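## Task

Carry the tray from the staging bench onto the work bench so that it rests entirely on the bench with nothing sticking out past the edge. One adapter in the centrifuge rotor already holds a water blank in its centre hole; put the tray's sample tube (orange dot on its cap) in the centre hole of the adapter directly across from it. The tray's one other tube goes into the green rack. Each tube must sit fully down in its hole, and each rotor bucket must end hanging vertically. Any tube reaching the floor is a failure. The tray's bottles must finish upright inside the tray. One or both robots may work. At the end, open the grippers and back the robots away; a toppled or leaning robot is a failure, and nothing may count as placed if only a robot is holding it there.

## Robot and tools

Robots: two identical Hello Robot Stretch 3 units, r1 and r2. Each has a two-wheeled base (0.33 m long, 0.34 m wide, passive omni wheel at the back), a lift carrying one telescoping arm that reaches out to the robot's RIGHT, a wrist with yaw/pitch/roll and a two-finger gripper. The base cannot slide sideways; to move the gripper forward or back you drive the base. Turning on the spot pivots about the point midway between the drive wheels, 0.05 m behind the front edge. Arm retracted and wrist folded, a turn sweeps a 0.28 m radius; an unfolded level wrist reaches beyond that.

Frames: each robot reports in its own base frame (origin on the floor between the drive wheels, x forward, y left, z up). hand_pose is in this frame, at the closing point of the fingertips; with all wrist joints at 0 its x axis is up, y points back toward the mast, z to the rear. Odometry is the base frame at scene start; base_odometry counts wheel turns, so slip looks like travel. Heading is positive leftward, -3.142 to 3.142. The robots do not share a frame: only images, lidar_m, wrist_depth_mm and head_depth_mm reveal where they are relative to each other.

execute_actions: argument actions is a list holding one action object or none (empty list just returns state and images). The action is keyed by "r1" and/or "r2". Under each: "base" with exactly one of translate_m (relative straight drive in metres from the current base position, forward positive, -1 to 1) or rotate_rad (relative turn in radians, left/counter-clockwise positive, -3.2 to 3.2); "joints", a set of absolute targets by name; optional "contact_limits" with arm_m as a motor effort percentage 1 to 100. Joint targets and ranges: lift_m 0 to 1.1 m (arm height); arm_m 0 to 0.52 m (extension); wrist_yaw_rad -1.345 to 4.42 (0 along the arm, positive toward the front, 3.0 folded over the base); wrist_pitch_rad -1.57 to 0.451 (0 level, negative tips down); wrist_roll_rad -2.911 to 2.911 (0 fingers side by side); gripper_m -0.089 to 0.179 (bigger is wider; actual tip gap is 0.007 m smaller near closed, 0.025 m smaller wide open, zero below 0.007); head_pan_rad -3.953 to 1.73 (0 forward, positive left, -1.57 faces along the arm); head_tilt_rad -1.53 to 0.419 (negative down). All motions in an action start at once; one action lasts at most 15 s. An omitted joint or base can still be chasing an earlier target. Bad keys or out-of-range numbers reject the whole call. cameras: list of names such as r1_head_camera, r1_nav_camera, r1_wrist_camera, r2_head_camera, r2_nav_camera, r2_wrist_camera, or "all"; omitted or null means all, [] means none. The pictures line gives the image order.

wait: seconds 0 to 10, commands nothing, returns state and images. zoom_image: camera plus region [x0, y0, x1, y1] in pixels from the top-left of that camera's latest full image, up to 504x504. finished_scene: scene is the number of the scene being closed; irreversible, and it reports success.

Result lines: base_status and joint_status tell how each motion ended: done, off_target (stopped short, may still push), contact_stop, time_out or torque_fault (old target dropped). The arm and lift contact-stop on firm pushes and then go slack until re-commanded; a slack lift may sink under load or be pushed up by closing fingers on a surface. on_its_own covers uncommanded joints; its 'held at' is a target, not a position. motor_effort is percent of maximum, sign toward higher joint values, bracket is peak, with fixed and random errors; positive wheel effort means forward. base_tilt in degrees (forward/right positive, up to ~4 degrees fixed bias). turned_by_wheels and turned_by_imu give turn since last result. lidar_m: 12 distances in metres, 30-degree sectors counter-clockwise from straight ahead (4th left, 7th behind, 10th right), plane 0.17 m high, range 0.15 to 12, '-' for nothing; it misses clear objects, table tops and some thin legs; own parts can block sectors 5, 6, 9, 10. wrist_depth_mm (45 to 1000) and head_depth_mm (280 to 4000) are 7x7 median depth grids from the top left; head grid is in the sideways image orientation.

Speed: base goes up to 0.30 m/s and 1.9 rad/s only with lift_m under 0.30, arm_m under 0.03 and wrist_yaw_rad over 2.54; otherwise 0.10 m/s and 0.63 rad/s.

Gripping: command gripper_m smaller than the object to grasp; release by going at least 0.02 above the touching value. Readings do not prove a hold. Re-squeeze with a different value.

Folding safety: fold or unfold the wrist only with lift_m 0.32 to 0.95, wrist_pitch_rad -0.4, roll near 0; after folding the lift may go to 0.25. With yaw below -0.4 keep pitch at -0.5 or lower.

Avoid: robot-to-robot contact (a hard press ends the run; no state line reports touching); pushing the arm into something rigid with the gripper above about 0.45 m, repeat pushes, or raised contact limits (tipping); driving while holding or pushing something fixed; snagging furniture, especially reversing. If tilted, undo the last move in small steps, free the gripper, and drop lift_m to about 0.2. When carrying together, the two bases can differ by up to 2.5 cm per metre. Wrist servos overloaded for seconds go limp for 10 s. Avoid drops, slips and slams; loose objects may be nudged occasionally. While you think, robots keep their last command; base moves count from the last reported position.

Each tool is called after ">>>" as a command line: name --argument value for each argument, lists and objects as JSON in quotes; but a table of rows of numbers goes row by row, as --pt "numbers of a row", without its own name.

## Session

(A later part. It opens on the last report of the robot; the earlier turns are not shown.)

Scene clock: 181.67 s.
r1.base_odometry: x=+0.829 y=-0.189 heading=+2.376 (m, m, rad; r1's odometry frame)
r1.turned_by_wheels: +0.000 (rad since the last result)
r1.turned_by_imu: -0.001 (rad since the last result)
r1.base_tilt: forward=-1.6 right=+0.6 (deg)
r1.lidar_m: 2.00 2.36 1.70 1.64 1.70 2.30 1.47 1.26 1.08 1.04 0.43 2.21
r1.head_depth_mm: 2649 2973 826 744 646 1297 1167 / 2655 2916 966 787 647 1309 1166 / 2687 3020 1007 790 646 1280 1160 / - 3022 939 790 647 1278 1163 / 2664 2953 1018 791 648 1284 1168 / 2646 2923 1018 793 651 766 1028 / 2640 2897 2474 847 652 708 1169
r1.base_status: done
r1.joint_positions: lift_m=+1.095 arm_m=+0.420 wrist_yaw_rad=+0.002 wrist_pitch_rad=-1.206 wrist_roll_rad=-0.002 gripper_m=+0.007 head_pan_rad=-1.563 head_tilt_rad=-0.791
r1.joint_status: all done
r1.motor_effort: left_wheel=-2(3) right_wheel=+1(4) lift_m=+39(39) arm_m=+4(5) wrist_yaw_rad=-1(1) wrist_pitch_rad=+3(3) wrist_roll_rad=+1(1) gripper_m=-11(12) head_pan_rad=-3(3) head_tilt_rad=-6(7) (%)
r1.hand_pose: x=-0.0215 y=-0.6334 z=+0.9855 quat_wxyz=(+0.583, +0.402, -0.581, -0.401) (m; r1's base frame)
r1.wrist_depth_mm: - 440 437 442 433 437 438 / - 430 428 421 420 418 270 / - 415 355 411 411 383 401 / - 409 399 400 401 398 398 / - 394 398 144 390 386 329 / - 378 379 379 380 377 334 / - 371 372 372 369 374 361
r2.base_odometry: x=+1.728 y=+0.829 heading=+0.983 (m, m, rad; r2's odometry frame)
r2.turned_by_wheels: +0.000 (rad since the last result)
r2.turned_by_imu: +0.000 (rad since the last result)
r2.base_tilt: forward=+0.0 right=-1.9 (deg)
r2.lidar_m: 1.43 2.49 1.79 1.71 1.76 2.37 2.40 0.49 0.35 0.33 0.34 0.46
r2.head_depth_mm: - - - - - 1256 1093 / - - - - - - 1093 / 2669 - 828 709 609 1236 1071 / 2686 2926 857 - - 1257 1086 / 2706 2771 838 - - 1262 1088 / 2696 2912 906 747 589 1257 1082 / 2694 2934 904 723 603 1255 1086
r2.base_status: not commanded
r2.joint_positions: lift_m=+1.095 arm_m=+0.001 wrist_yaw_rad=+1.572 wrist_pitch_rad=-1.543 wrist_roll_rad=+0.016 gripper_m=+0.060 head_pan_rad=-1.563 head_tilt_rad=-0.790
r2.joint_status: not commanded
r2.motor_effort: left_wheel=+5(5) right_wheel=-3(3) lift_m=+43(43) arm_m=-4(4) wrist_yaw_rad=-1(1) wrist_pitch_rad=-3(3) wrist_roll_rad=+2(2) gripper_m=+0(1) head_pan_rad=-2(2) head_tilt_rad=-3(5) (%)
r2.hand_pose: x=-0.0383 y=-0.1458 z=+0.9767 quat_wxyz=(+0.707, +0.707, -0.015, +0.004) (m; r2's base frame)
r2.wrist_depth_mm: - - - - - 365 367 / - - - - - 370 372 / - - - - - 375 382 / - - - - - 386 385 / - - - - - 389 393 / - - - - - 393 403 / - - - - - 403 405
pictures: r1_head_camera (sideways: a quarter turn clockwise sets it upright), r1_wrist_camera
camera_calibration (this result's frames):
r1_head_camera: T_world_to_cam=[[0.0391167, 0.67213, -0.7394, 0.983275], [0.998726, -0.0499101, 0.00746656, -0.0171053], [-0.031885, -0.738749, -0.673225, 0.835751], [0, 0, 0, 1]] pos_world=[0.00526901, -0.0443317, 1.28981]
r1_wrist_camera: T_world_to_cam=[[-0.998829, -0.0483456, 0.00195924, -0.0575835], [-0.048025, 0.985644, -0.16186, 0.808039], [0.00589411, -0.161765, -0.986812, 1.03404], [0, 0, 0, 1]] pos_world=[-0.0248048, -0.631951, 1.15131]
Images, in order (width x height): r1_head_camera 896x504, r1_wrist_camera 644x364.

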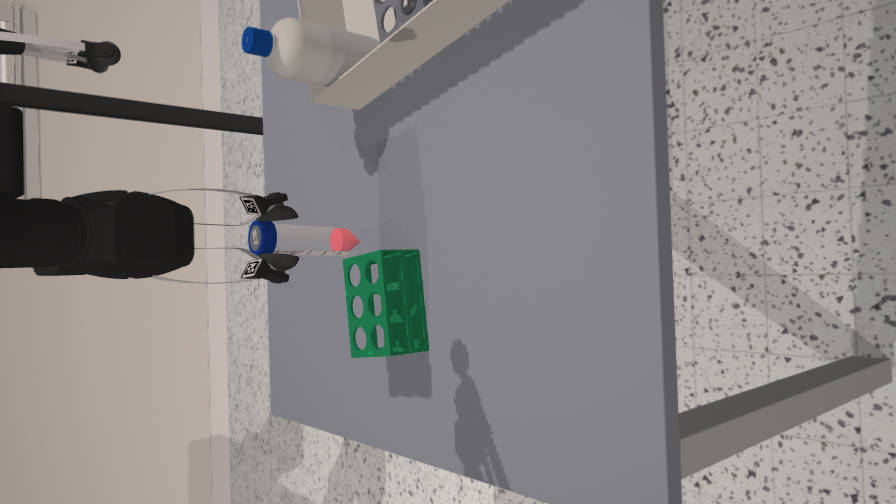

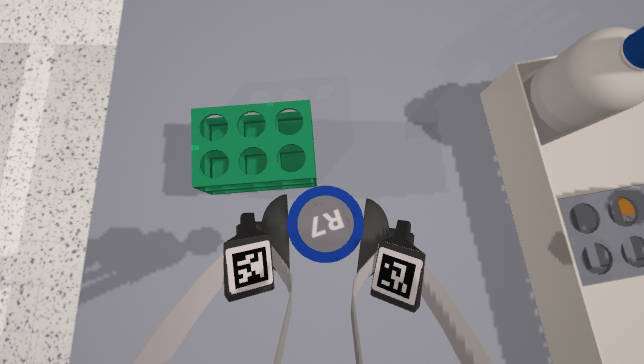

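>>> execute_actions --actions '[{"r1":{"base":{"translate_m":0.032},"joints":{"arm_m":0.493}}}]' --cameras '[]'

>>> execute_actions --actions '[{"r1":{"joints":{"lift_m":1.035}}}]' --cameras '["r1_wrist_camera","r1_head_camera"]'

>>> zoom_image --camera "r1_head_camera" --region '[200,150,450,350]'

Scene clock: 187.70 s.
r1.base_odometry: x=+0.806 y=-0.167 heading=+2.375 (m, m, rad; r1's odometry frame)
r1.turned_by_wheels: +0.000 (rad since the last result)
r1.turned_by_imu: -0.001 (rad since the last result)
r1.base_tilt: forward=-1.9 right=+0.7 (deg)
r1.lidar_m: 1.96 2.35 1.71 1.64 1.70 2.30 1.48 1.30 1.08 1.04 0.42 2.18
r1.head_depth_mm: 2580 2985 828 763 646 1308 1157 / 2600 2908 1008 788 646 1312 1158 / 2696 2958 1009 789 649 1275 1161 / - 2961 1011 788 648 1280 1161 / 2669 2932 1016 792 649 1281 1164 / 2651 2921 1056 791 651 709 1122 / 2634 2914 2496 1925 669 1293 1170
r1.base_status: done
r1.joint_positions: lift_m=+1.095 arm_m=+0.493 wrist_yaw_rad=+0.002 wrist_pitch_rad=-1.206 wrist_roll_rad=-0.002 gripper_m=+0.007 head_pan_rad=-1.563 head_tilt_rad=-0.791
r1.joint_status: all done
r1.motor_effort: left_wheel=-2(3) right_wheel=+0(4) lift_m=+39(39) arm_m=+5(4) wrist_yaw_rad=-1(1) wrist_pitch_rad=+3(3) wrist_roll_rad=+1(2) gripper_m=-12(10) head_pan_rad=-3(3) head_tilt_rad=-7(6) (%)
r1.hand_pose: x=-0.0215 y=-0.7064 z=+0.9855 quat_wxyz=(+0.583, +0.402, -0.581, -0.401) (m; r1's base frame)
r1.wrist_depth_mm: - - 443 438 437 438 435 / - 429 425 424 430 422 426 / - 418 415 416 410 414 325 / - 403 401 372 406 397 310 / - 396 385 144 393 391 385 / - 383 382 378 383 382 335 / - 375 368 369 372 369 329
r2.base_odometry: x=+1.728 y=+0.829 heading=+0.983 (m, m, rad; r2's odometry frame)
r2.turned_by_wheels: +0.000 (rad since the last result)
r2.turned_by_imu: +0.000 (rad since the last result)
r2.base_tilt: forward=-0.1 right=-1.9 (deg)
r2.lidar_m: 1.43 2.49 1.79 1.71 1.76 2.37 2.41 0.49 0.35 0.33 0.34 0.46
r2.head_depth_mm: - - - - - 1247 1096 / - - - - - - 1094 / 2679 - 832 709 611 1242 1070 / 2700 2929 859 - - 1261 1087 / 2704 2744 839 - - 1262 1085 / 2718 2928 906 746 590 1253 1082 / 2717 2941 900 723 603 1254 1080
r2.base_status: not commanded
r2.joint_positions: lift_m=+1.095 arm_m=+0.001 wrist_yaw_rad=+1.572 wrist_pitch_rad=-1.543 wrist_roll_rad=+0.016 gripper_m=+0.060 head_pan_rad=-1.563 head_tilt_rad=-0.790
r2.joint_status: not commanded
r2.motor_effort: left_wheel=+5(5) right_wheel=-3(3) lift_m=+43(43) arm_m=-4(4) wrist_yaw_rad=-1(1) wrist_pitch_rad=-3(3) wrist_roll_rad=+1(2) gripper_m=+1(1) head_pan_rad=-2(2) head_tilt_rad=-4(3) (%)
r2.hand_pose: x=-0.0383 y=-0.1458 z=+0.9767 quat_wxyz=(+0.707, +0.707, -0.015, +0.004) (m; r2's base frame)
r2.wrist_depth_mm: - - - - - 364 367 / - - - - - 371 372 / - - - - - 380 376 / - - - - - 385 388 / - - - - - 391 391 / - - - - - 405 398 / - - - - - 408 411
pictures: none
No camera images: the call's "cameras" was empty. Leave "cameras" out to get every camera's image.

Scene clock: 189.07 s.
r1.base_odometry: x=+0.806 y=-0.167 heading=+2.375 (m, m, rad; r1's odometry frame)
r1.turned_by_wheels: +0.000 (rad since the last result)
r1.turned_by_imu: +0.000 (rad since the last result)
r1.base_tilt: forward=-1.7 right=+0.7 (deg)
r1.lidar_m: 1.97 2.35 1.71 1.64 1.70 2.30 1.47 1.29 1.08 1.04 0.42 2.18
r1.head_depth_mm: - 2986 827 766 646 1312 1161 / 2666 2935 1004 788 648 1306 1161 / 2799 2956 1012 790 648 1283 1166 / 2626 2920 970 789 649 1285 1159 / 2651 2939 1012 791 650 1287 1167 / 2669 2936 1057 792 650 707 1130 / 2672 2932 2446 1914 670 1287 1170
r1.base_status: not commanded
r1.joint_positions: lift_m=+1.035 arm_m=+0.493 wrist_yaw_rad=+0.002 wrist_pitch_rad=-1.206 wrist_roll_rad=-0.002 gripper_m=+0.007 head_pan_rad=-1.563 head_tilt_rad=-0.791
r1.joint_status: all done
r1.motor_effort: left_wheel=-2(2) right_wheel=+1(1) lift_m=+30(32) arm_m=+4(4) wrist_yaw_rad=-1(2) wrist_pitch_rad=+3(3) wrist_roll_rad=+2(2) gripper_m=-11(10) head_pan_rad=-3(2) head_tilt_rad=-6(7) (%)
r1.hand_pose: x=-0.0215 y=-0.7064 z=+0.9259 quat_wxyz=(+0.583, +0.402, -0.581, -0.401) (m; r1's base frame)
r1.wrist_depth_mm: - 374 372 374 367 368 366 / - 367 358 360 360 356 357 / - 353 351 349 352 348 283 / - 344 301 279 335 339 282 / - 334 304 145 330 331 294 / - 323 319 320 323 321 304 / - 318 314 313 311 312 310
r2.base_odometry: x=+1.728 y=+0.829 heading=+0.983 (m, m, rad; r2's odometry frame)
r2.turned_by_wheels: +0.000 (rad since the last result)
r2.turned_by_imu: +0.000 (rad since the last result)
r2.base_tilt: forward=+0.0 right=-2.0 (deg)
r2.lidar_m: 1.44 2.49 1.79 1.71 1.77 2.37 2.40 0.49 0.35 0.33 0.34 0.46
r2.head_depth_mm: - - - - - 1241 1095 / - - - - - - 1096 / 2689 - 828 710 610 1236 1071 / 2703 2900 855 - - 1259 1089 / 2722 2761 838 - - 1254 1087 / 2685 2920 909 747 590 1258 1088 / 2691 2925 903 724 601 1254 1086
r2.base_status: not commanded
r2.joint_positions: lift_m=+1.095 arm_m=+0.001 wrist_yaw_rad=+1.572 wrist_pitch_rad=-1.543 wrist_roll_rad=+0.016 gripper_m=+0.060 head_pan_rad=-1.563 head_tilt_rad=-0.790
r2.joint_status: not commanded
r2.motor_effort: left_wheel=+4(5) right_wheel=-3(3) lift_m=+43(43) arm_m=-4(4) wrist_yaw_rad=-2(2) wrist_pitch_rad=-3(3) wrist_roll_rad=+2(2) gripper_m=+1(1) head_pan_rad=-2(2) head_tilt_rad=-3(5) (%)
r2.hand_pose: x=-0.0383 y=-0.1458 z=+0.9767 quat_wxyz=(+0.707, +0.707, -0.015, +0.004) (m; r2's base frame)
r2.wrist_depth_mm: - - - - - 365 364 / - - - - - 370 369 / - - - - - 376 379 / - - - - - 382 386 / - - - - - 392 395 / - - - - - 398 402 / - - - - - 407 409
pictures: r1_head_camera (sideways: a quarter turn clockwise sets it upright), r1_wrist_camera
camera_calibration (this result's frames):
r1_head_camera: T_world_to_cam=[[0.0391196, 0.672129, -0.739399, 0.983275], [0.998726, -0.0499145, 0.00746655, -0.0171053], [-0.0318883, -0.738749, -0.673226, 0.835751], [0, 0, 0, 1]] pos_world=[0.00526881, -0.0443317, 1.28981]
r1_wrist_camera: T_world_to_cam=[[-0.998829, -0.0483339, 0.00195842, -0.0609875], [-0.0480132, 0.985644, -0.161863, 0.870339], [0.00589318, -0.161768, -0.986811, 0.963355], [0, 0, 0, 1]] pos_world=[-0.0248056, -0.704953, 1.09164]
Images, in order (width x height): r1_head_camera 896x504, r1_wrist_camera 644x364.

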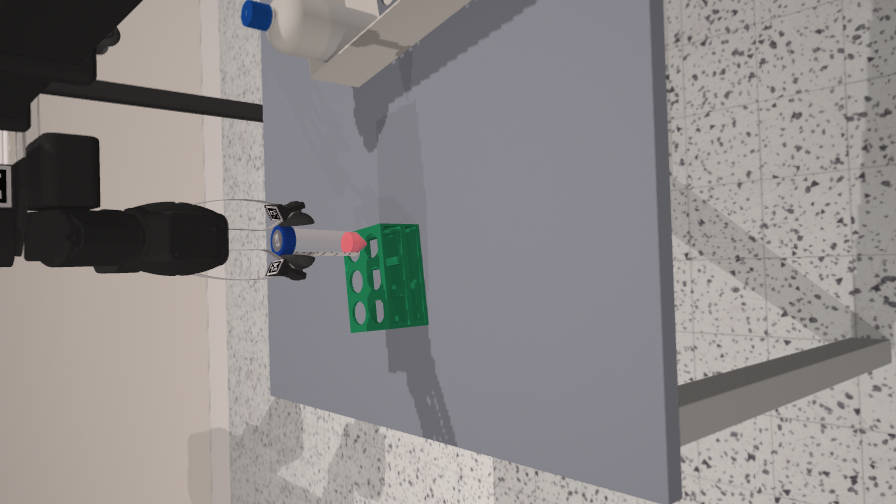

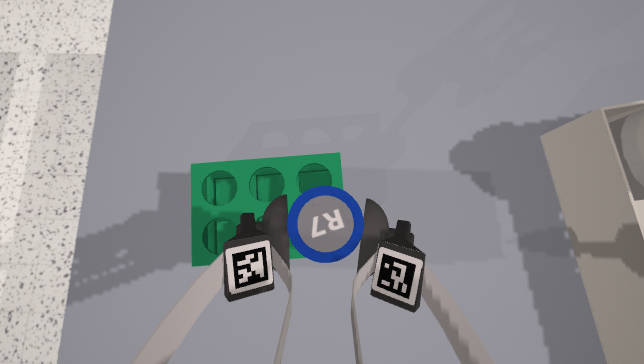

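Region (200, 150, 450, 350) of r1_head_camera's 896x504 image, scaled by 2.016, with more detail than that image has; it fills the top 403 rows of this view, and the rest is white.

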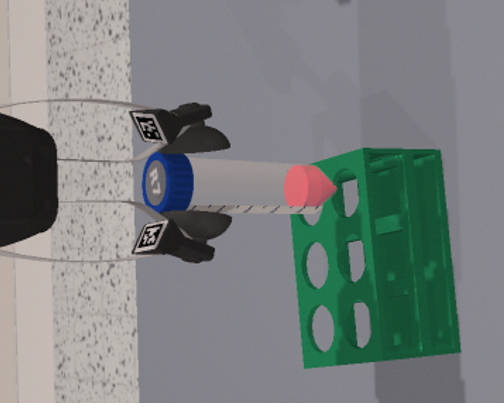

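>>> execute_actions --actions '[{"r1":{"base":{"translate_m":0.003},"joints":{"lift_m":1.03}}}]' --cameras '[]'

>>> execute_actions --actions '[{"r1":{"joints":{"lift_m":1.0}}}]' --cameras '["r1_head_camera"]'

>>> zoom_image --camera "r1_head_camera" --region '[200,150,450,350]'

Scene clock: 193.43 s.
r1.base_odometry: x=+0.804 y=-0.164 heading=+2.375 (m, m, rad; r1's odometry frame)
r1.turned_by_wheels: +0.000 (rad since the last result)
r1.turned_by_imu: -0.001 (rad since the last result)
r1.base_tilt: forward=-1.6 right=+0.8 (deg)
r1.lidar_m: 1.96 2.36 1.71 1.64 1.70 2.31 1.47 1.30 1.08 1.04 0.42 2.18
r1.head_depth_mm: - 2992 829 762 646 1312 1160 / 2697 2936 1010 788 646 1305 1162 / - 2949 1009 790 647 1286 1158 / 2604 2919 972 791 649 1286 1160 / 2667 2910 1014 789 650 1287 1143 / 2632 2922 1056 795 654 708 1126 / 2648 2913 2492 1916 687 1287 1162
r1.base_status: done
r1.joint_positions: lift_m=+1.030 arm_m=+0.493 wrist_yaw_rad=+0.002 wrist_pitch_rad=-1.206 wrist_roll_rad=-0.002 gripper_m=+0.007 head_pan_rad=-1.563 head_tilt_rad=-0.791
r1.joint_status: all done
r1.motor_effort: left_wheel=-2(2) right_wheel=+1(4) lift_m=+30(28) arm_m=+5(5) wrist_yaw_rad=-1(1) wrist_pitch_rad=+3(3) wrist_roll_rad=+1(1) gripper_m=-10(12) head_pan_rad=-3(2) head_tilt_rad=-6(6) (%)
r1.hand_pose: x=-0.0215 y=-0.7064 z=+0.9209 quat_wxyz=(+0.583, +0.402, -0.581, -0.401) (m; r1's base frame)
r1.wrist_depth_mm: - 365 368 363 365 362 360 / - 356 355 350 351 351 351 / - 346 345 345 344 344 286 / - 340 278 291 332 332 287 / - 328 299 144 324 325 294 / - 319 317 316 317 316 306 / - 311 313 312 307 307 303
r2.base_odometry: x=+1.728 y=+0.829 heading=+0.983 (m, m, rad; r2's odometry frame)
r2.turned_by_wheels: +0.000 (rad since the last result)
r2.turned_by_imu: +0.000 (rad since the last result)
r2.base_tilt: forward=+0.0 right=-2.0 (deg)
r2.lidar_m: 1.43 2.49 1.79 1.71 1.76 2.37 2.40 0.49 0.35 0.33 0.34 0.46
r2.head_depth_mm: - - - - - 1247 1097 / - - - - - - 1098 / 2669 - 828 711 609 1236 1067 / 2666 2900 857 - - 1257 1091 / 2688 2742 836 - - 1262 1086 / 2666 2908 907 746 591 1259 1084 / 2680 2963 902 721 602 1253 1082
r2.base_status: not commanded
r2.joint_positions: lift_m=+1.095 arm_m=+0.001 wrist_yaw_rad=+1.572 wrist_pitch_rad=-1.543 wrist_roll_rad=+0.016 gripper_m=+0.060 head_pan_rad=-1.563 head_tilt_rad=-0.790
r2.joint_status: not commanded
r2.motor_effort: left_wheel=+5(5) right_wheel=-3(2) lift_m=+43(43) arm_m=-4(5) wrist_yaw_rad=-1(1) wrist_pitch_rad=-3(3) wrist_roll_rad=+2(1) gripper_m=+1(0) head_pan_rad=-3(3) head_tilt_rad=-4(3) (%)
r2.hand_pose: x=-0.0383 y=-0.1458 z=+0.9767 quat_wxyz=(+0.707, +0.707, -0.015, +0.004) (m; r2's base frame)
r2.wrist_depth_mm: - - - - - 363 363 / - - - - - 372 376 / - - - - - 376 381 / - - - - - 383 385 / - - - - - 390 395 / - - - - - 398 403 / - - - - - 412 410
pictures: none
No camera images: the call's "cameras" was empty. Leave "cameras" out to get every camera's image.

Scene clock: 194.50 s.
r1.base_odometry: x=+0.804 y=-0.164 heading=+2.375 (m, m, rad; r1's odometry frame)
r1.turned_by_wheels: +0.000 (rad since the last result)
r1.turned_by_imu: +0.000 (rad since the last result)
r1.base_tilt: forward=-1.6 right=+0.7 (deg)
r1.lidar_m: 1.96 2.35 1.70 1.64 1.70 2.31 1.48 1.29 1.08 1.04 0.42 2.18
r1.head_depth_mm: 2575 3035 831 764 645 1310 1165 / - 2903 1008 788 646 1302 1158 / - 2929 1011 787 647 1283 1162 / 2687 - 973 790 650 1284 1165 / 2674 2973 1016 790 649 1284 1144 / 2657 2882 1059 791 650 709 1126 / 2669 2927 2460 1920 686 1285 1169
r1.base_status: not commanded
r1.joint_positions: lift_m=+1.000 arm_m=+0.493 wrist_yaw_rad=+0.002 wrist_pitch_rad=-1.206 wrist_roll_rad=-0.002 gripper_m=+0.007 head_pan_rad=-1.563 head_tilt_rad=-0.791
r1.joint_status: all done
r1.motor_effort: left_wheel=-2(2) right_wheel=+0(1) lift_m=+30(31) arm_m=+5(4) wrist_yaw_rad=-1(1) wrist_pitch_rad=+3(3) wrist_roll_rad=+1(2) gripper_m=-11(10) head_pan_rad=-2(2) head_tilt_rad=-6(7) (%)
r1.hand_pose: x=-0.0215 y=-0.7064 z=+0.8909 quat_wxyz=(+0.583, +0.402, -0.581, -0.401) (m; r1's base frame)
r1.wrist_depth_mm: - 331 331 333 330 329 328 / - 324 321 317 320 319 318 / - 313 310 309 309 311 281 / - 308 246 243 301 300 288 / - 294 239 144 294 295 292 / 291 286 284 287 287 285 282 / 281 283 281 280 278 279 280
r2.base_odometry: x=+1.728 y=+0.829 heading=+0.983 (m, m, rad; r2's odometry frame)
r2.turned_by_wheels: +0.000 (rad since the last result)
r2.turned_by_imu: +0.000 (rad since the last result)
r2.base_tilt: forward=-0.1 right=-2.1 (deg)
r2.lidar_m: 1.43 2.49 1.79 1.71 1.77 2.37 2.40 0.49 0.35 0.33 0.34 0.46
r2.head_depth_mm: - - - - - 1241 1094 / - - - - - - 1095 / 2652 - 827 708 610 1242 1073 / 2662 2886 858 - - 1261 1088 / 2680 2752 841 - - 1257 1084 / 2707 2918 910 747 591 1257 1083 / 2707 2930 901 723 604 1256 1079
r2.base_status: not commanded
r2.joint_positions: lift_m=+1.095 arm_m=+0.001 wrist_yaw_rad=+1.572 wrist_pitch_rad=-1.543 wrist_roll_rad=+0.016 gripper_m=+0.060 head_pan_rad=-1.563 head_tilt_rad=-0.790
r2.joint_status: not commanded
r2.motor_effort: left_wheel=+5(4) right_wheel=-3(3) lift_m=+43(43) arm_m=-4(4) wrist_yaw_rad=-1(1) wrist_pitch_rad=-3(3) wrist_roll_rad=+2(1) gripper_m=+1(1) head_pan_rad=-2(2) head_tilt_rad=-4(4) (%)
r2.hand_pose: x=-0.0383 y=-0.1458 z=+0.9767 quat_wxyz=(+0.707, +0.707, -0.015, +0.004) (m; r2's base frame)
r2.wrist_depth_mm: - - - - - 365 366 / - - - - - 371 372 / - - - - - 372 379 / - - - - - 384 387 / - - - - - 389 393 / - - - - - 403 400 / - - - - - 408 413
pictures: r1_head_camera (sideways: a quarter turn clockwise sets it upright)
camera_calibration (this result's frames):
r1_head_camera: T_world_to_cam=[[0.0391194, 0.672129, -0.7394, 0.983275], [0.998726, -0.0499142, 0.00746656, -0.0171053], [-0.031888, -0.738749, -0.673225, 0.835751], [0, 0, 0, 1]] pos_world=[0.00526883, -0.0443317, 1.28981]
Images, in order (width x height): r1_head_camera 896x504.

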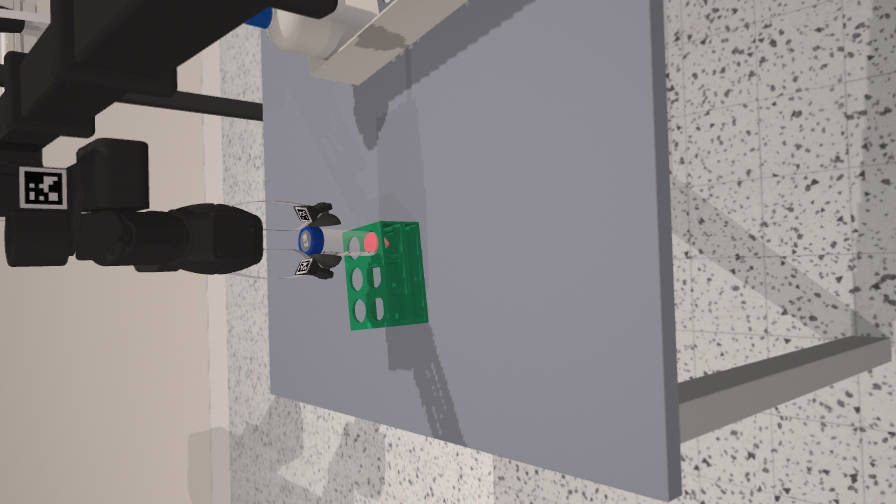

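Region (200, 150, 450, 350) of r1_head_camera's 896x504 image, scaled by 2.016, with more detail than that image has; it fills the top 403 rows of this view, and the rest is white.

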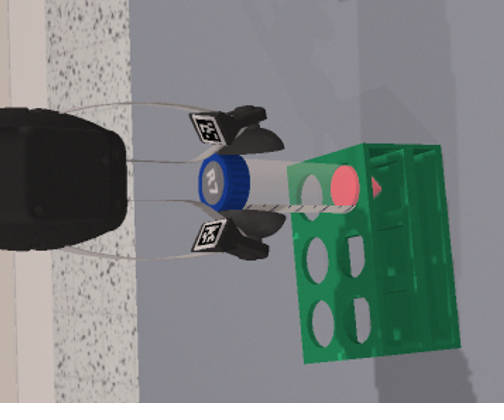

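>>> execute_actions --actions '[{"r1":{"joints":{"lift_m":0.976}},"r2":{"base":{"translate_m":0.6},"joints":{"head_pan_rad":-0.9,"head_tilt_rad":-0.55}}}]' --cameras '["r2_head_camera"]'

>>> execute_actions --actions '[{"r1":{"joints":{"gripper_m":0.065}}}]' --cameras '[]'

>>> execute_actions --actions '[{"r1":{"joints":{"lift_m":1.09}}}]' --cameras '[]'

>>> execute_actions --actions '[{"r1":{"base":{"translate_m":-0.377},"joints":{"arm_m":0.458}}}]' --cameras '[]'

>>> execute_actions --actions '[{"r1":{"joints":{"lift_m":1.04}}}]' --cameras '["r1_head_camera","r1_wrist_camera"]'

Scene clock: 210.43 s.
r1.base_odometry: x=+0.804 y=-0.164 heading=+2.375 (m, m, rad; r1's odometry frame)
r1.turned_by_wheels: +0.000 (rad since the last result)
r1.turned_by_imu: -0.001 (rad since the last result)
r1.base_tilt: forward=-1.7 right=+0.7 (deg)
r1.lidar_m: 1.96 2.36 1.71 1.64 1.70 2.30 1.48 1.30 1.08 1.04 0.42 2.18
r1.head_depth_mm: 2648 - 837 762 646 1311 1162 / 2591 2991 1010 787 647 1311 1163 / - 2984 1012 786 648 1282 1161 / 2590 2917 939 790 649 1284 1161 / 2641 2947 1021 790 648 1287 1145 / 2641 2960 1059 793 649 709 1125 / 2657 2960 2461 1915 687 1285 1165
r1.base_status: not commanded
r1.joint_positions: lift_m=+0.976 arm_m=+0.493 wrist_yaw_rad=+0.002 wrist_pitch_rad=-1.206 wrist_roll_rad=-0.002 gripper_m=+0.007 head_pan_rad=-1.563 head_tilt_rad=-0.791
r1.joint_status: all done
r1.motor_effort: left_wheel=-2(2) right_wheel=+1(1) lift_m=+30(30) arm_m=+4(4) wrist_yaw_rad=-1(1) wrist_pitch_rad=+3(3) wrist_roll_rad=+1(1) gripper_m=-11(11) head_pan_rad=-2(3) head_tilt_rad=-6(6) (%)
r1.hand_pose: x=-0.0215 y=-0.7064 z=+0.8669 quat_wxyz=(+0.583, +0.402, -0.581, -0.401) (m; r1's base frame)
r1.wrist_depth_mm: - 305 303 304 304 304 300 / - 295 295 292 294 294 293 / - 289 288 287 286 286 281 / 285 279 248 219 278 279 273 / 274 271 242 145 269 267 269 / 266 266 262 264 266 263 262 / 259 259 258 259 255 255 255
r2.base_odometry: x=+2.061 y=+1.328 heading=+0.983 (m, m, rad; r2's odometry frame)
r2.turned_by_wheels: +0.000 (rad since the last result)
r2.turned_by_imu: -0.001 (rad since the last result)
r2.base_tilt: forward=-0.1 right=-2.0 (deg)
r2.lidar_m: 2.28 2.36 1.80 1.73 1.78 2.40 2.99 0.47 0.33 0.32 0.33 0.55
r2.head_depth_mm: 2694 2910 3126 2478 765 628 - / 2895 3107 3321 2387 759 609 509 / 3089 3345 3474 1098 1063 607 532 / 3087 3439 3584 965 985 624 656 / 2770 3061 1338 869 872 872 1024 / 514 552 605 667 827 984 1180 / 471 518 584 677 975 1227 1229
r2.base_status: done
r2.joint_positions: lift_m=+1.095 arm_m=+0.001 wrist_yaw_rad=+1.572 wrist_pitch_rad=-1.543 wrist_roll_rad=+0.016 gripper_m=+0.060 head_pan_rad=-0.907 head_tilt_rad=-0.557
r2.joint_status: all done
r2.motor_effort: left_wheel=+3(11) right_wheel=-3(4) lift_m=+43(43) arm_m=-4(4) wrist_yaw_rad=-1(1) wrist_pitch_rad=-3(3) wrist_roll_rad=+1(2) gripper_m=+1(1) head_pan_rad=+3(32) head_tilt_rad=+2(15) (%)
r2.hand_pose: x=-0.0383 y=-0.1458 z=+0.9767 quat_wxyz=(+0.707, +0.707, -0.015, +0.004) (m; r2's base frame)
r2.wrist_depth_mm: - - - - 623 360 365 / - - - - 932 370 372 / - - - - 981 378 381 / - - - - 969 389 388 / - - - - 406 391 398 / - - - - - 399 400 / - - - - - 408 407
pictures: r2_head_camera (sideways: a quarter turn clockwise sets it upright)
camera_calibration (this result's frames):
r2_head_camera: T_world_to_cam=[[-0.355705, 0.386252, -0.851048, 1.12713], [0.764259, 0.644345, -0.0269921, 0.0370203], [0.537943, -0.660022, -0.524393, 0.634755], [0, 0, 0, 1]] pos_world=[0.0311731, -0.0402593, 1.29311]
Images, in order (width x height): r2_head_camera 896x504.

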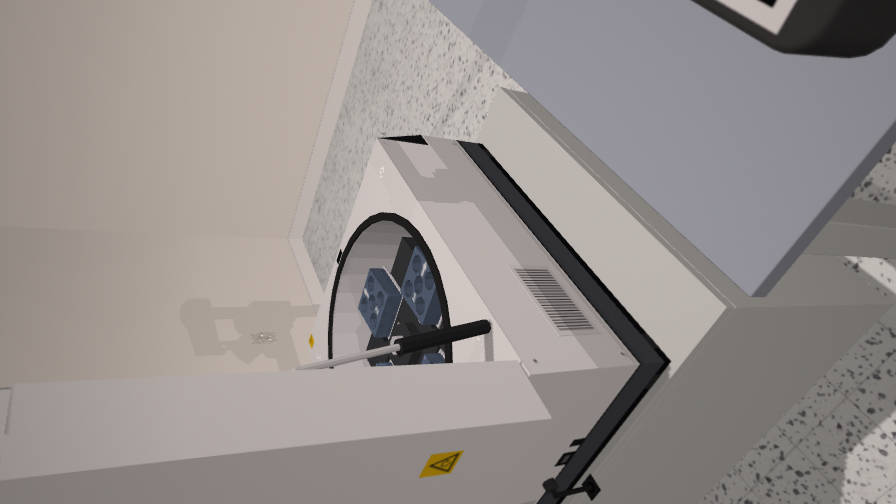

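Scene clock: 211.50 s.
r1.base_odometry: x=+0.804 y=-0.164 heading=+2.375 (m, m, rad; r1's odometry frame)
r1.turned_by_wheels: +0.000 (rad since the last result)
r1.turned_by_imu: +0.000 (rad since the last result)
r1.base_tilt: forward=-1.6 right=+0.5 (deg)
r1.lidar_m: 1.96 2.35 1.71 1.64 1.70 2.30 1.47 1.30 1.08 1.04 0.42 2.19
r1.head_depth_mm: 2635 - 832 764 645 1310 1164 / 2591 2992 1005 790 645 1305 1158 / - 3050 1007 789 648 1280 1165 / 2587 2891 957 789 649 1282 1160 / 2658 2905 1013 791 650 1281 1146 / 2667 2923 1058 793 649 707 1123 / 2654 2926 2492 1922 685 1290 1164
r1.base_status: not commanded
r1.joint_positions: lift_m=+0.976 arm_m=+0.493 wrist_yaw_rad=+0.002 wrist_pitch_rad=-1.206 wrist_roll_rad=-0.002 gripper_m=+0.065 head_pan_rad=-1.563 head_tilt_rad=-0.791
r1.joint_status: all done
r1.motor_effort: left_wheel=-2(2) right_wheel=+1(1) lift_m=+30(30) arm_m=+4(4) wrist_yaw_rad=-1(1) wrist_pitch_rad=+3(3) wrist_roll_rad=+2(2) gripper_m=+0(85) head_pan_rad=-2(3) head_tilt_rad=-6(6) (%)
r1.hand_pose: x=-0.0215 y=-0.7064 z=+0.8669 quat_wxyz=(+0.583, +0.402, -0.581, -0.401) (m; r1's base frame)
r1.wrist_depth_mm: - 305 305 305 302 303 301 / - 296 297 294 292 292 292 / - 286 287 287 286 286 281 / 281 276 249 216 279 278 274 / 272 270 243 151 272 272 267 / 266 266 264 266 264 262 261 / 259 260 258 256 256 258 255
r2.base_odometry: x=+2.061 y=+1.328 heading=+0.983 (m, m, rad; r2's odometry frame)
r2.turned_by_wheels: +0.000 (rad since the last result)
r2.turned_by_imu: +0.000 (rad since the last result)
r2.base_tilt: forward=+0.1 right=-1.8 (deg)
r2.lidar_m: 2.28 2.35 1.80 1.73 1.77 2.38 2.99 0.46 0.33 0.32 0.33 0.55
r2.head_depth_mm: 2670 2913 3062 2516 765 627 - / 2878 3093 3295 2382 761 608 509 / 3115 3350 3516 1094 1057 606 530 / 3095 3471 3620 960 993 621 655 / 2799 3016 1349 869 872 873 1018 / 514 553 603 667 827 980 1173 / 472 518 584 678 976 1224 1220
r2.base_status: not commanded
r2.joint_positions: lift_m=+1.095 arm_m=+0.001 wrist_yaw_rad=+1.572 wrist_pitch_rad=-1.543 wrist_roll_rad=+0.016 gripper_m=+0.060 head_pan_rad=-0.907 head_tilt_rad=-0.557
r2.joint_status: not commanded
r2.motor_effort: left_wheel=+3(3) right_wheel=-3(2) lift_m=+43(43) arm_m=-4(4) wrist_yaw_rad=-1(1) wrist_pitch_rad=-3(3) wrist_roll_rad=+2(2) gripper_m=+1(1) head_pan_rad=+4(3) head_tilt_rad=+3(3) (%)
r2.hand_pose: x=-0.0383 y=-0.1458 z=+0.9767 quat_wxyz=(+0.707, +0.707, -0.015, +0.004) (m; r2's base frame)
r2.wrist_depth_mm: - - - - 629 361 367 / - - - - 922 367 374 / - - - - 969 377 379 / - - - - 983 380 383 / - - - - 404 388 390 / - - - - - 396 398 / - - - - - 408 407
pictures: none
No camera images: the call's "cameras" was empty. Leave "cameras" out to get every camera's image.

Scene clock: 213.37 s.
r1.base_odometry: x=+0.804 y=-0.164 heading=+2.375 (m, m, rad; r1's odometry frame)
r1.turned_by_wheels: +0.000 (rad since the last result)
r1.turned_by_imu: +0.000 (rad since the last result)
r1.base_tilt: forward=-1.8 right=+0.5 (deg)
r1.lidar_m: 1.96 2.36 1.71 1.64 1.70 2.31 1.48 1.30 1.08 1.04 0.42 2.17
r1.head_depth_mm: 2717 3039 829 762 646 1299 1163 / 2694 2974 1001 788 644 1306 1164 / 2677 3003 1008 790 646 1283 1166 / - 3004 1009 791 649 1287 1166 / 2675 2958 1019 792 651 1286 1147 / 2644 2910 1058 791 651 707 1122 / 2661 2962 2482 1928 685 1289 1165
r1.base_status: not commanded
r1.joint_positions: lift_m=+1.090 arm_m=+0.493 wrist_yaw_rad=+0.002 wrist_pitch_rad=-1.206 wrist_roll_rad=-0.002 gripper_m=+0.065 head_pan_rad=-1.563 head_tilt_rad=-0.791
r1.joint_status: all done
r1.motor_effort: left_wheel=-2(2) right_wheel=+1(1) lift_m=+39(40) arm_m=+4(4) wrist_yaw_rad=-1(1) wrist_pitch_rad=+3(3) wrist_roll_rad=+1(2) gripper_m=+0(1) head_pan_rad=-3(2) head_tilt_rad=-7(6) (%)
r1.hand_pose: x=-0.0215 y=-0.7064 z=+0.9805 quat_wxyz=(+0.583, +0.402, -0.581, -0.401) (m; r1's base frame)
r1.wrist_depth_mm: - - 433 434 431 430 431 / - 426 419 420 423 417 420 / - 416 412 407 403 408 324 / - 396 398 388 393 393 310 / - 382 382 329 382 384 377 / - 380 372 377 369 378 340 / - 369 368 366 368 364 331
r2.base_odometry: x=+2.061 y=+1.328 heading=+0.983 (m, m, rad; r2's odometry frame)
r2.turned_by_wheels: +0.000 (rad since the last result)
r2.turned_by_imu: +0.000 (rad since the last result)
r2.base_tilt: forward=-0.1 right=-2.0 (deg)
r2.lidar_m: 2.28 2.35 1.81 1.72 1.78 2.39 3.00 0.47 0.33 0.32 0.33 0.54
r2.head_depth_mm: 2684 2905 3056 2478 765 628 - / 2882 3114 3312 2392 762 608 510 / 3106 3361 3502 1091 1058 607 531 / 3109 3447 3648 963 990 623 656 / 2766 3021 1348 869 870 869 1021 / 513 552 603 666 825 982 1177 / 471 518 585 678 978 1226 1218
r2.base_status: not commanded
r2.joint_positions: lift_m=+1.095 arm_m=+0.001 wrist_yaw_rad=+1.572 wrist_pitch_rad=-1.543 wrist_roll_rad=+0.016 gripper_m=+0.060 head_pan_rad=-0.907 head_tilt_rad=-0.557
r2.joint_status: not commanded
r2.motor_effort: left_wheel=+3(3) right_wheel=-3(2) lift_m=+43(43) arm_m=-4(4) wrist_yaw_rad=-2(1) wrist_pitch_rad=-3(3) wrist_roll_rad=+1(2) gripper_m=+1(1) head_pan_rad=+3(3) head_tilt_rad=+2(3) (%)
r2.hand_pose: x=-0.0383 y=-0.1458 z=+0.9767 quat_wxyz=(+0.707, +0.707, -0.015, +0.004) (m; r2's base frame)
r2.wrist_depth_mm: - - - - 618 360 364 / - - - - 942 368 370 / - - - - 968 377 376 / - - - - 954 384 386 / - - - - 408 393 392 / - - - - - 399 402 / - - - - - 408 414
pictures: none
No camera images: the call's "cameras" was empty. Leave "cameras" out to get every camera's image.

Scene clock: 218.37 s.
r1.base_odometry: x=+1.076 y=-0.426 heading=+2.375 (m, m, rad; r1's odometry frame)
r1.turned_by_wheels: +0.000 (rad since the last result)
r1.turned_by_imu: +0.000 (rad since the last result)
r1.base_tilt: forward=-1.8 right=+0.7 (deg)
r1.lidar_m: 2.34 2.35 1.70 1.64 1.70 2.30 1.48 0.95 1.08 1.04 1.08 0.65
r1.head_depth_mm: 2696 2966 1000 655 646 1304 1158 / 2678 2975 967 683 646 1304 1163 / 2712 2961 937 767 639 1309 1163 / - 3000 924 763 630 1289 1161 / 2684 2952 839 747 634 1288 1168 / 2625 2930 1018 793 649 1288 1169 / 2639 2931 1018 796 651 1284 1171
r1.base_status: done
r1.joint_positions: lift_m=+1.090 arm_m=+0.458 wrist_yaw_rad=+0.002 wrist_pitch_rad=-1.206 wrist_roll_rad=-0.002 gripper_m=+0.065 head_pan_rad=-1.563 head_tilt_rad=-0.791
r1.joint_status: all done
r1.motor_effort: left_wheel=-2(6) right_wheel=+1(2) lift_m=+39(38) arm_m=-4(4) wrist_yaw_rad=-1(1) wrist_pitch_rad=+3(3) wrist_roll_rad=+1(1) gripper_m=-1(0) head_pan_rad=-2(3) head_tilt_rad=-6(6) (%)
r1.hand_pose: x=-0.0215 y=-0.6721 z=+0.9805 quat_wxyz=(+0.583, +0.402, -0.581, -0.401) (m; r1's base frame)
r1.wrist_depth_mm: 437 431 430 430 433 431 431 / 426 424 262 389 399 417 417 / 415 413 292 408 400 407 408 / 401 399 394 394 390 385 396 / 385 385 384 326 326 339 385 / 376 377 319 372 365 351 373 / 369 368 359 366 366 319 367
r2.base_odometry: x=+2.061 y=+1.328 heading=+0.983 (m, m, rad; r2's odometry frame)
r2.turned_by_wheels: +0.000 (rad since the last result)
r2.turned_by_imu: +0.000 (rad since the last result)
r2.base_tilt: forward=-0.2 right=-2.0 (deg)
r2.lidar_m: 2.28 2.35 1.81 1.73 1.78 2.39 3.00 0.46 0.33 0.32 0.33 0.55
r2.head_depth_mm: 2649 2913 3108 2483 765 628 - / 2864 3108 3358 2352 757 609 510 / 3098 3319 3487 1102 1059 605 530 / 3097 3417 3582 962 989 621 655 / 2793 3063 1349 866 874 870 1019 / 514 551 603 666 828 985 1178 / 472 518 583 680 977 1225 1221
r2.base_status: not commanded
r2.joint_positions: lift_m=+1.095 arm_m=+0.001 wrist_yaw_rad=+1.572 wrist_pitch_rad=-1.543 wrist_roll_rad=+0.016 gripper_m=+0.060 head_pan_rad=-0.907 head_tilt_rad=-0.557
r2.joint_status: not commanded
r2.motor_effort: left_wheel=+3(4) right_wheel=-2(2) lift_m=+43(44) arm_m=-4(4) wrist_yaw_rad=-1(1) wrist_pitch_rad=-3(3) wrist_roll_rad=+2(2) gripper_m=+1(1) head_pan_rad=+3(3) head_tilt_rad=+3(3) (%)
r2.hand_pose: x=-0.0383 y=-0.1458 z=+0.9767 quat_wxyz=(+0.707, +0.707, -0.015, +0.004) (m; r2's base frame)
r2.wrist_depth_mm: - - - - 630 363 370 / - - - - 928 371 370 / - - - - 972 375 372 / - - - - 980 384 386 / - - - - 406 390 395 / - - - - - 397 405 / - - - - - 409 409
pictures: none
No camera images: the call's "cameras" was empty. Leave "cameras" out to get every camera's image.

Scene clock: 219.67 s.
r1.base_odometry: x=+1.076 y=-0.426 heading=+2.375 (m, m, rad; r1's odometry frame)
r1.turned_by_wheels: +0.000 (rad since the last result)
r1.turned_by_imu: +0.000 (rad since the last result)
r1.base_tilt: forward=-1.5 right=+0.7 (deg)
r1.lidar_m: 2.33 2.36 1.71 1.64 1.69 2.30 1.48 0.94 1.09 1.04 1.08 0.66
r1.head_depth_mm: - 2961 1006 657 646 1309 1161 / 2734 2984 968 685 647 1305 1162 / - 2999 948 768 638 1310 1157 / 2622 2915 925 764 630 1287 1158 / 2694 2948 836 747 634 1285 1169 / 2635 2950 1016 791 651 1286 1170 / 2633 2957 1013 792 651 1289 1169
r1.base_status: not commanded
r1.joint_positions: lift_m=+1.040 arm_m=+0.458 wrist_yaw_rad=+0.002 wrist_pitch_rad=-1.206 wrist_roll_rad=-0.002 gripper_m=+0.065 head_pan_rad=-1.563 head_tilt_rad=-0.791
r1.joint_status: all done
r1.motor_effort: left_wheel=-2(2) right_wheel=+1(0) lift_m=+30(31) arm_m=-4(4) wrist_yaw_rad=-1(1) wrist_pitch_rad=+3(3) wrist_roll_rad=+1(1) gripper_m=+0(1) head_pan_rad=-3(3) head_tilt_rad=-6(6) (%)
r1.hand_pose: x=-0.0215 y=-0.6721 z=+0.9309 quat_wxyz=(+0.583, +0.402, -0.581, -0.401) (m; r1's base frame)
r1.wrist_depth_mm: 377 184 368 378 329 374 377 / 369 222 221 357 361 346 362 / 358 352 293 348 350 333 351 / 344 346 341 341 344 279 343 / 335 335 292 270 303 275 333 / 331 332 267 301 319 308 324 / 318 322 313 318 315 316 314
r2.base_odometry: x=+2.061 y=+1.328 heading=+0.983 (m, m, rad; r2's odometry frame)
r2.turned_by_wheels: +0.000 (rad since the last result)
r2.turned_by_imu: +0.000 (rad since the last result)
r2.base_tilt: forward=+0.1 right=-2.2 (deg)
r2.lidar_m: 2.28 2.35 1.80 1.73 1.78 2.39 2.98 0.46 0.33 0.32 0.33 0.55
r2.head_depth_mm: 2683 2914 3095 2467 765 629 - / 2854 3122 3332 2371 760 611 508 / 3092 3396 3447 1100 1062 607 531 / 3078 3439 3604 957 986 622 656 / 2770 3018 1348 867 871 872 1020 / 513 552 604 667 829 979 1174 / 472 518 584 678 976 1230 1221
r2.base_status: not commanded
r2.joint_positions: lift_m=+1.095 arm_m=+0.001 wrist_yaw_rad=+1.572 wrist_pitch_rad=-1.543 wrist_roll_rad=+0.016 gripper_m=+0.060 head_pan_rad=-0.907 head_tilt_rad=-0.557
r2.joint_status: not commanded
r2.motor_effort: left_wheel=+3(3) right_wheel=-2(2) lift_m=+43(44) arm_m=-4(4) wrist_yaw_rad=-2(2) wrist_pitch_rad=-3(3) wrist_roll_rad=+2(2) gripper_m=+0(1) head_pan_rad=+3(3) head_tilt_rad=+2(3) (%)
r2.hand_pose: x=-0.0383 y=-0.1458 z=+0.9767 quat_wxyz=(+0.707, +0.707, -0.015, +0.004) (m; r2's base frame)
r2.wrist_depth_mm: - - - - 617 366 363 / - - - - 917 373 376 / - - - - 980 379 379 / - - - - 955 380 385 / - - - - 403 390 391 / - - - - - 398 401 / - - - - - 410 410
pictures: r1_head_camera (sideways: a quarter turn clockwise sets it upright), r1_wrist_camera
camera_calibration (this result's frames):
r1_head_camera: T_world_to_cam=[[0.0391196, 0.672129, -0.739399, 0.983275], [0.998726, -0.0499144, 0.00746655, -0.0171053], [-0.0318882, -0.738749, -0.673226, 0.835751], [0, 0, 0, 1]] pos_world=[0.00526882, -0.0443317, 1.28981]
r1_wrist_camera: T_world_to_cam=[[-0.998829, -0.0483332, 0.00195917, -0.0593389], [-0.0480126, 0.985642, -0.161881, 0.83734], [0.00589318, -0.161785, -0.986808, 0.973833], [0, 0, 0, 1]] pos_world=[-0.0248056, -0.670633, 1.09665]
Images, in order (width x height): r1_head_camera 896x504, r1_wrist_camera 644x364.

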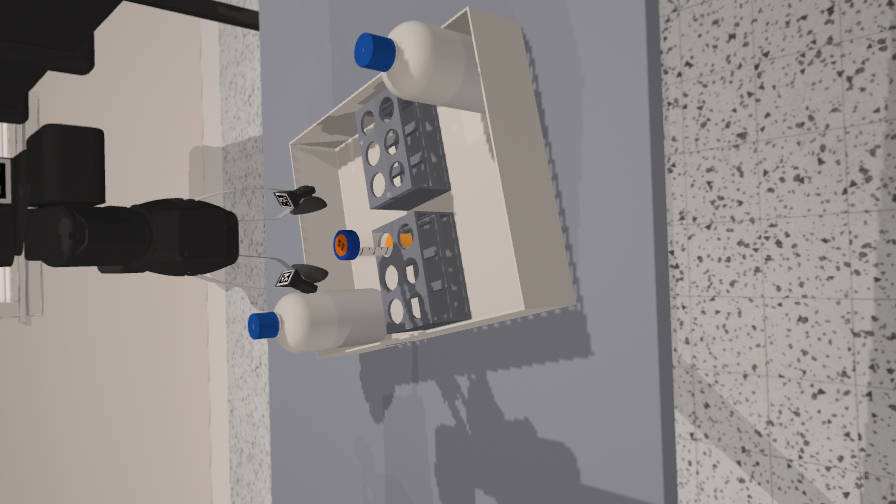

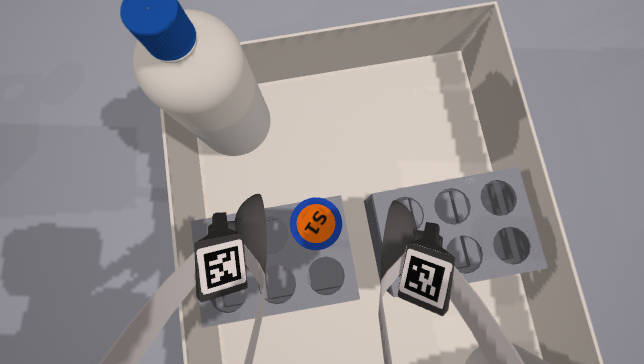

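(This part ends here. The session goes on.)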